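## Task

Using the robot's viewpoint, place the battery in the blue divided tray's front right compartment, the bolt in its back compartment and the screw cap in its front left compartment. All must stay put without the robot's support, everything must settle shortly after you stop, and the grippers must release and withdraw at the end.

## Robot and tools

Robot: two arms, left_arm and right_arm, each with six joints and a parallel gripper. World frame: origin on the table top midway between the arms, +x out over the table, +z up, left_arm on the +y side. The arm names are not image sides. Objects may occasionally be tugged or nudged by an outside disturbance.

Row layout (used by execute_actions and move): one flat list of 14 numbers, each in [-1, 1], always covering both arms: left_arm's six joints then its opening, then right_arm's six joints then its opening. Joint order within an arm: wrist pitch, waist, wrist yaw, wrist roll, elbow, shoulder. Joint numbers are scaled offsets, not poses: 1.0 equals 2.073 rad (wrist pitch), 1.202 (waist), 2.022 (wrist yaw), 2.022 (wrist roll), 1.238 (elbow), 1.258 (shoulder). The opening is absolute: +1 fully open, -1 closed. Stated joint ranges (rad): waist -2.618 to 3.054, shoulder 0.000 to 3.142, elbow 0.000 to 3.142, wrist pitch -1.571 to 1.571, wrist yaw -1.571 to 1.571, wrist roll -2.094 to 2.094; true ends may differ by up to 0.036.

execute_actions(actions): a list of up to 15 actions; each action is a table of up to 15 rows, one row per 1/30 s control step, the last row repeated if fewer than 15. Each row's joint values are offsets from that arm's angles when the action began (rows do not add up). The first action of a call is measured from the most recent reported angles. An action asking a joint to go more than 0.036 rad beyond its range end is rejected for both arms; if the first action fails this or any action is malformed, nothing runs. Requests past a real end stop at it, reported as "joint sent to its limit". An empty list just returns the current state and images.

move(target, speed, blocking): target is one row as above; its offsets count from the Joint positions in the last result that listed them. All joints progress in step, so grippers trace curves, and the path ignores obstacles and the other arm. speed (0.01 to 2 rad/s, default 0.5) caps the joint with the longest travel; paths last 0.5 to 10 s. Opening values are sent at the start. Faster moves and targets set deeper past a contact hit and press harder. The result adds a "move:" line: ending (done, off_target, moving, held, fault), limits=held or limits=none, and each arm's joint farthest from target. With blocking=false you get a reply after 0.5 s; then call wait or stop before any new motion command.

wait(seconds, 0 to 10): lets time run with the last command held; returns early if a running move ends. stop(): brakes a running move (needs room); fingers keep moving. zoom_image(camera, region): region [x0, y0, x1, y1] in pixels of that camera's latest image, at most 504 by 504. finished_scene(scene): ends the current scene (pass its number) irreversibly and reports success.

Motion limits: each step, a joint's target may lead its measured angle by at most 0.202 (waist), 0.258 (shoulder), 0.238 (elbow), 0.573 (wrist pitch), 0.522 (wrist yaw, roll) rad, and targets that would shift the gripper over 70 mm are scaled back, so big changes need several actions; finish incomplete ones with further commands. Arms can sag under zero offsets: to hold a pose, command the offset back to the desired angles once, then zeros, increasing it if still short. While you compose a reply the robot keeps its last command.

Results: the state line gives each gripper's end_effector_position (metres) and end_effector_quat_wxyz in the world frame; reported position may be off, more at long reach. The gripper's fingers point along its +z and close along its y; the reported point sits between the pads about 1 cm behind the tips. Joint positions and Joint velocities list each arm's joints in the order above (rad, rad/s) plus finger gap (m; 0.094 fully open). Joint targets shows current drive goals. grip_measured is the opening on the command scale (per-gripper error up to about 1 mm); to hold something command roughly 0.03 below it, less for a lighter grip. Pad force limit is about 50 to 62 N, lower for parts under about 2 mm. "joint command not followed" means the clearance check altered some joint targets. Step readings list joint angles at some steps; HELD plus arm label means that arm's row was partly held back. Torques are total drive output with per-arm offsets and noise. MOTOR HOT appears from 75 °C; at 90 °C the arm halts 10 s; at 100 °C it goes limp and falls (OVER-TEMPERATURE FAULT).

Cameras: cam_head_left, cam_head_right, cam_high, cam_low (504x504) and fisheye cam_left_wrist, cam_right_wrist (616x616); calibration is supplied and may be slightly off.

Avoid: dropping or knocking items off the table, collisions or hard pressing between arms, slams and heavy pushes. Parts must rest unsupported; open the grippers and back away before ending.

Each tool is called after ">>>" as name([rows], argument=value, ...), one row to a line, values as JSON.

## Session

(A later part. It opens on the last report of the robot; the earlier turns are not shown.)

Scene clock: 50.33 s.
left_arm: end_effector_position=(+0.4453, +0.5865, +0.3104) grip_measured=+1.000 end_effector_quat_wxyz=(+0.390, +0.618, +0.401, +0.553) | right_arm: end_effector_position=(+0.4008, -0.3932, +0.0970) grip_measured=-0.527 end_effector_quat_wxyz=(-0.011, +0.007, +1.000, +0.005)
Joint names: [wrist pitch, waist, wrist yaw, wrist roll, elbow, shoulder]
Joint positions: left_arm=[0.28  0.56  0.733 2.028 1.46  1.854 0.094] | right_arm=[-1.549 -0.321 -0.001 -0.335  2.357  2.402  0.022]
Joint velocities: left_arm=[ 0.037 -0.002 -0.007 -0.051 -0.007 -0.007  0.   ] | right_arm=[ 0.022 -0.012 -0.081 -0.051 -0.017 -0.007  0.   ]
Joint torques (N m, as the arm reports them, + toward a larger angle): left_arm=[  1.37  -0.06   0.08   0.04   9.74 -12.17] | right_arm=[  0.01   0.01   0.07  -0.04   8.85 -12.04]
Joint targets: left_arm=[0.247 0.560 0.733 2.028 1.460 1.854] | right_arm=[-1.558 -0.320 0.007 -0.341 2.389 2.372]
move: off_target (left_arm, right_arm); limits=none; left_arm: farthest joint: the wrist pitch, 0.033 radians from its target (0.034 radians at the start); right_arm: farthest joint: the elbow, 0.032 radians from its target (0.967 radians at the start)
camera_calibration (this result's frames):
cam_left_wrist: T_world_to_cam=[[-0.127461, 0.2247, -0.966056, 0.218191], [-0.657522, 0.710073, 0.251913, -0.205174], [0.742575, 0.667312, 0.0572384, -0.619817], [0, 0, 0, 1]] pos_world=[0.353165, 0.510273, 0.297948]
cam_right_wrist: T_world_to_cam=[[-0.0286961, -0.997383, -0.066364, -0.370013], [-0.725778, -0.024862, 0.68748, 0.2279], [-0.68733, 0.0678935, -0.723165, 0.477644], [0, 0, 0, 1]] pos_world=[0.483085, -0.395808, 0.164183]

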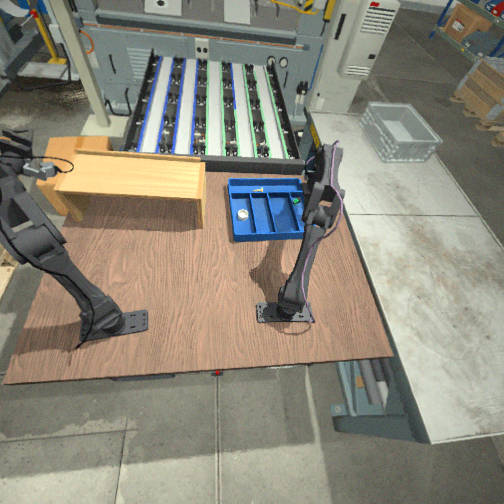

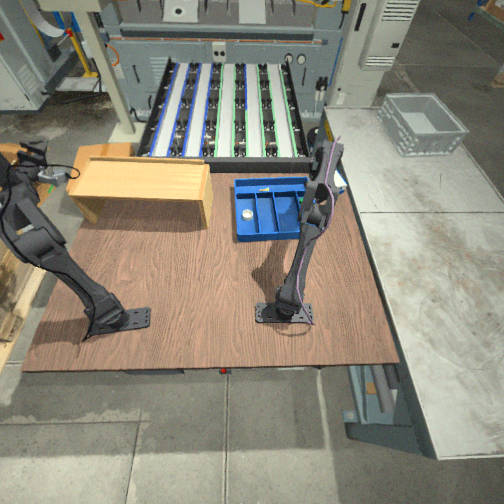

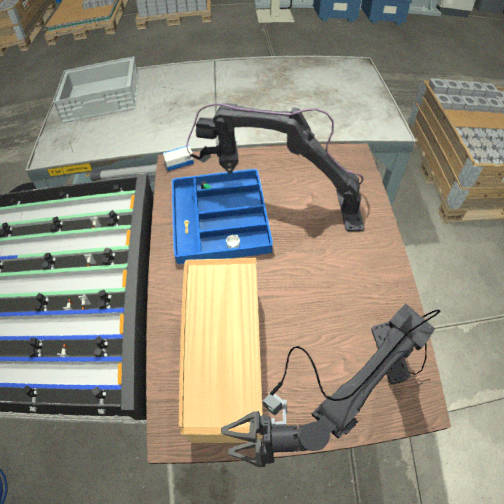

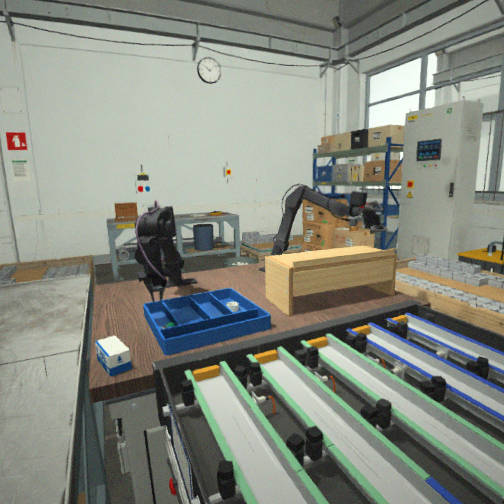

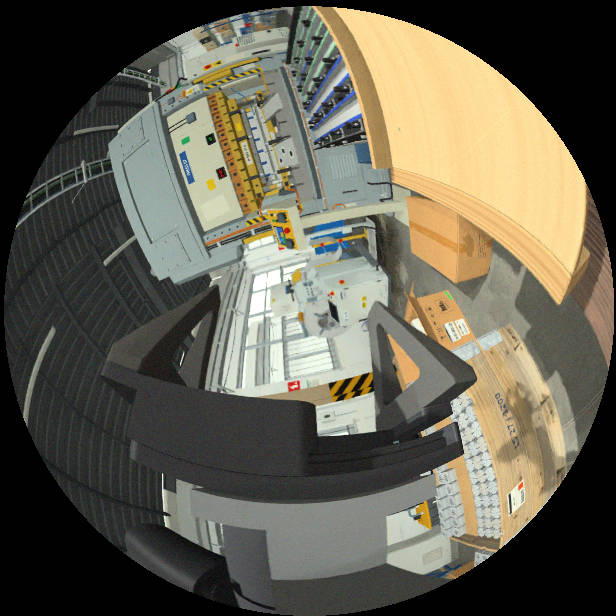

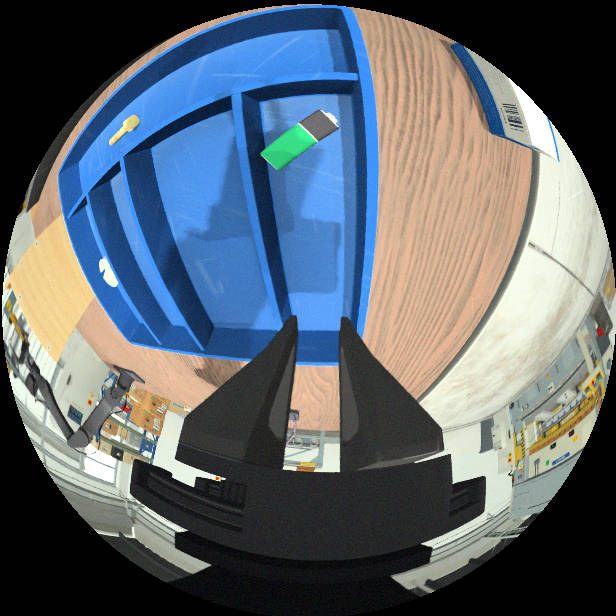

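>>> move(target=[-0.016,0,0,0,0,0,1, 0.07,0,0,0,-0.75,-0.64,0.2], speed=1.0)

>>> zoom_image(camera="cam_high", region=[150, 140, 300, 280])

>>> zoom_image(camera="cam_head_right", region=[220, 160, 340, 250])

Scene clock: 52.43 s.
left_arm: end_effector_position=(+0.4453, +0.5864, +0.3103) grip_measured=+1.000 end_effector_quat_wxyz=(+0.390, +0.618, +0.401, +0.553) | right_arm: end_effector_position=(+0.2319, -0.3317, +0.1487) grip_measured=+0.197 end_effector_quat_wxyz=(-0.014, +0.007, +1.000, +0.006)
Joint names: [wrist pitch, waist, wrist yaw, wrist roll, elbow, shoulder]
Joint positions: left_arm=[0.279 0.56  0.733 2.028 1.46  1.854 0.094] | right_arm=[-1.42  -0.321 -0.001 -0.335  1.437  1.619  0.056]
Joint velocities: left_arm=[-0.066 -0.017 -0.066 -0.095 -0.002 -0.012  0.   ] | right_arm=[ 0.022 -0.017 -0.022  0.022 -0.002  0.012 -0.001]
Joint torques (N m, as the arm reports them, + toward a larger angle): left_arm=[  1.39  -0.09   0.05   0.04   9.68 -12.18] | right_arm=[ 0.25 -0.01  0.    0.    5.32 -6.27]
Joint targets: left_arm=[0.246 0.560 0.733 2.028 1.460 1.854] | right_arm=[-1.405 -0.321 -0.001 -0.335 1.429 1.597]
move: off_target (left_arm, right_arm); limits=none; left_arm: farthest joint: the wrist pitch, 0.032 radians from its target (0.033 radians at the start); right_arm: farthest joint: the shoulder, 0.022 radians from its target (0.805 radians at the start)
camera_calibration (this result's frames):
cam_left_wrist: T_world_to_cam=[[-0.128026, 0.224227, -0.966091, 0.218584], [-0.657375, 0.710197, 0.25195, -0.205286], [0.742609, 0.66734, 0.0564772, -0.619586], [0, 0, 0, 1]] pos_world=[0.353144, 0.510255, 0.297886]
cam_right_wrist: T_world_to_cam=[[-0.0291312, -0.997224, -0.0685197, -0.309622], [-0.721327, -0.026482, 0.692088, 0.0690085], [-0.691982, 0.0695865, -0.718554, 0.395689], [0, 0, 0, 1]] pos_world=[0.314567, -0.33447, 0.215349]

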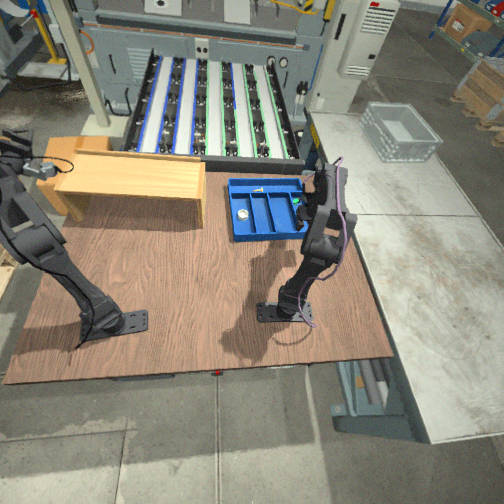

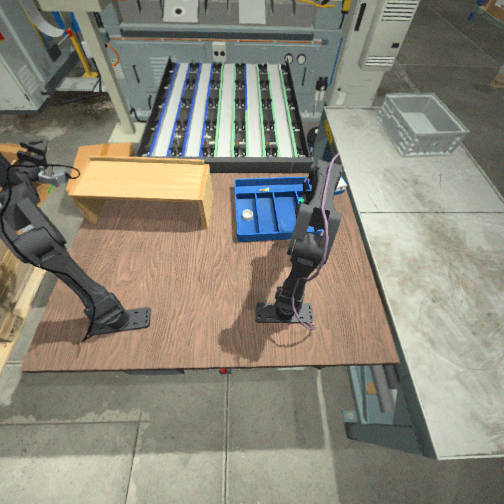

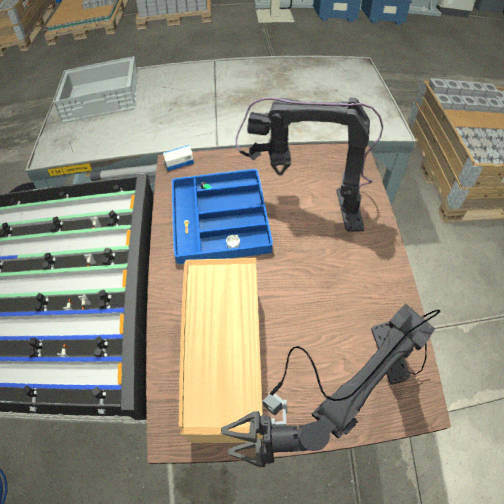

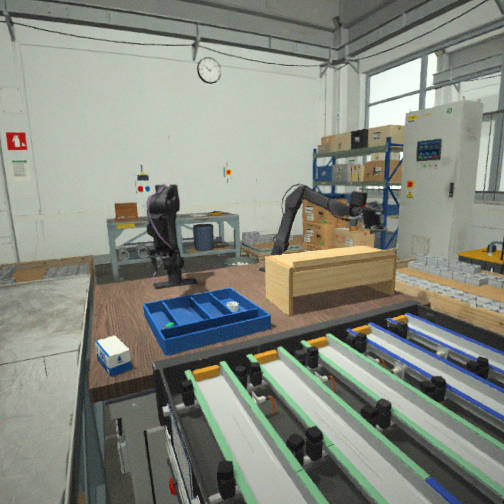

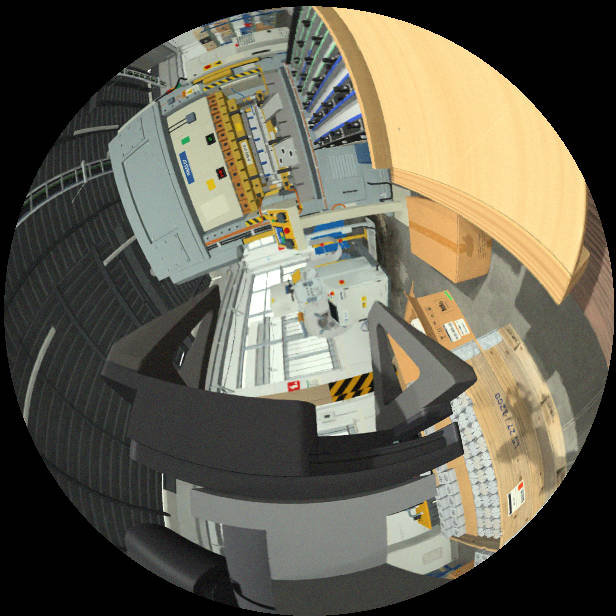

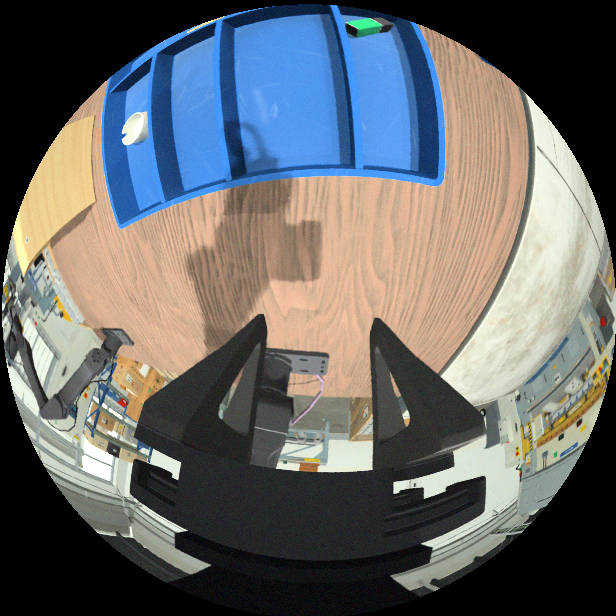

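Region (150, 140, 300, 280) of cam_high's 504x504 image, scaled by 3.360, with more detail than that image has; it fills the top 470 rows of this view, and the rest is white.

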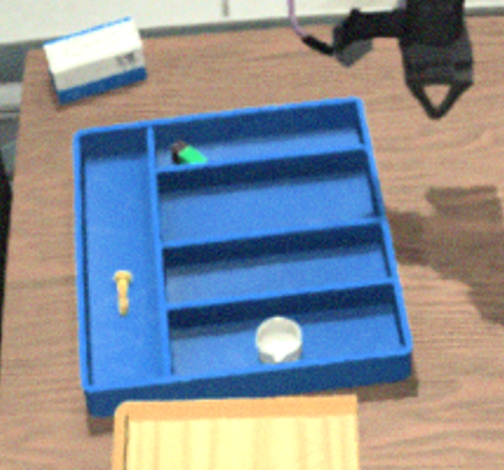

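Region (220, 160, 340, 250) of cam_head_right's 504x504 image, scaled by 4.200, with more detail than that image has; it fills the top 378 rows of this view, and the rest is white.

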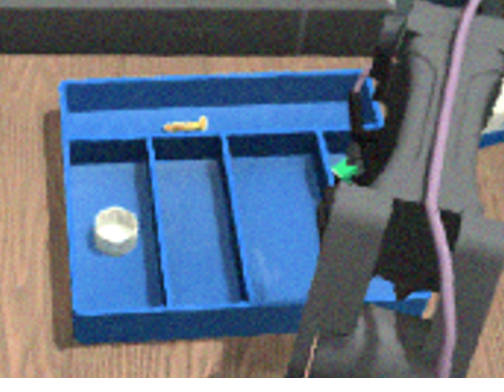

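The battery slipped out of the gripper on the way over, but it landed in the front-right compartment and is lying still. The bolt and the cap are in their compartments, and the arm is clear, so I'm ending the scene.

>>> finished_scene(scene=2)

The scene is finished: the task was done.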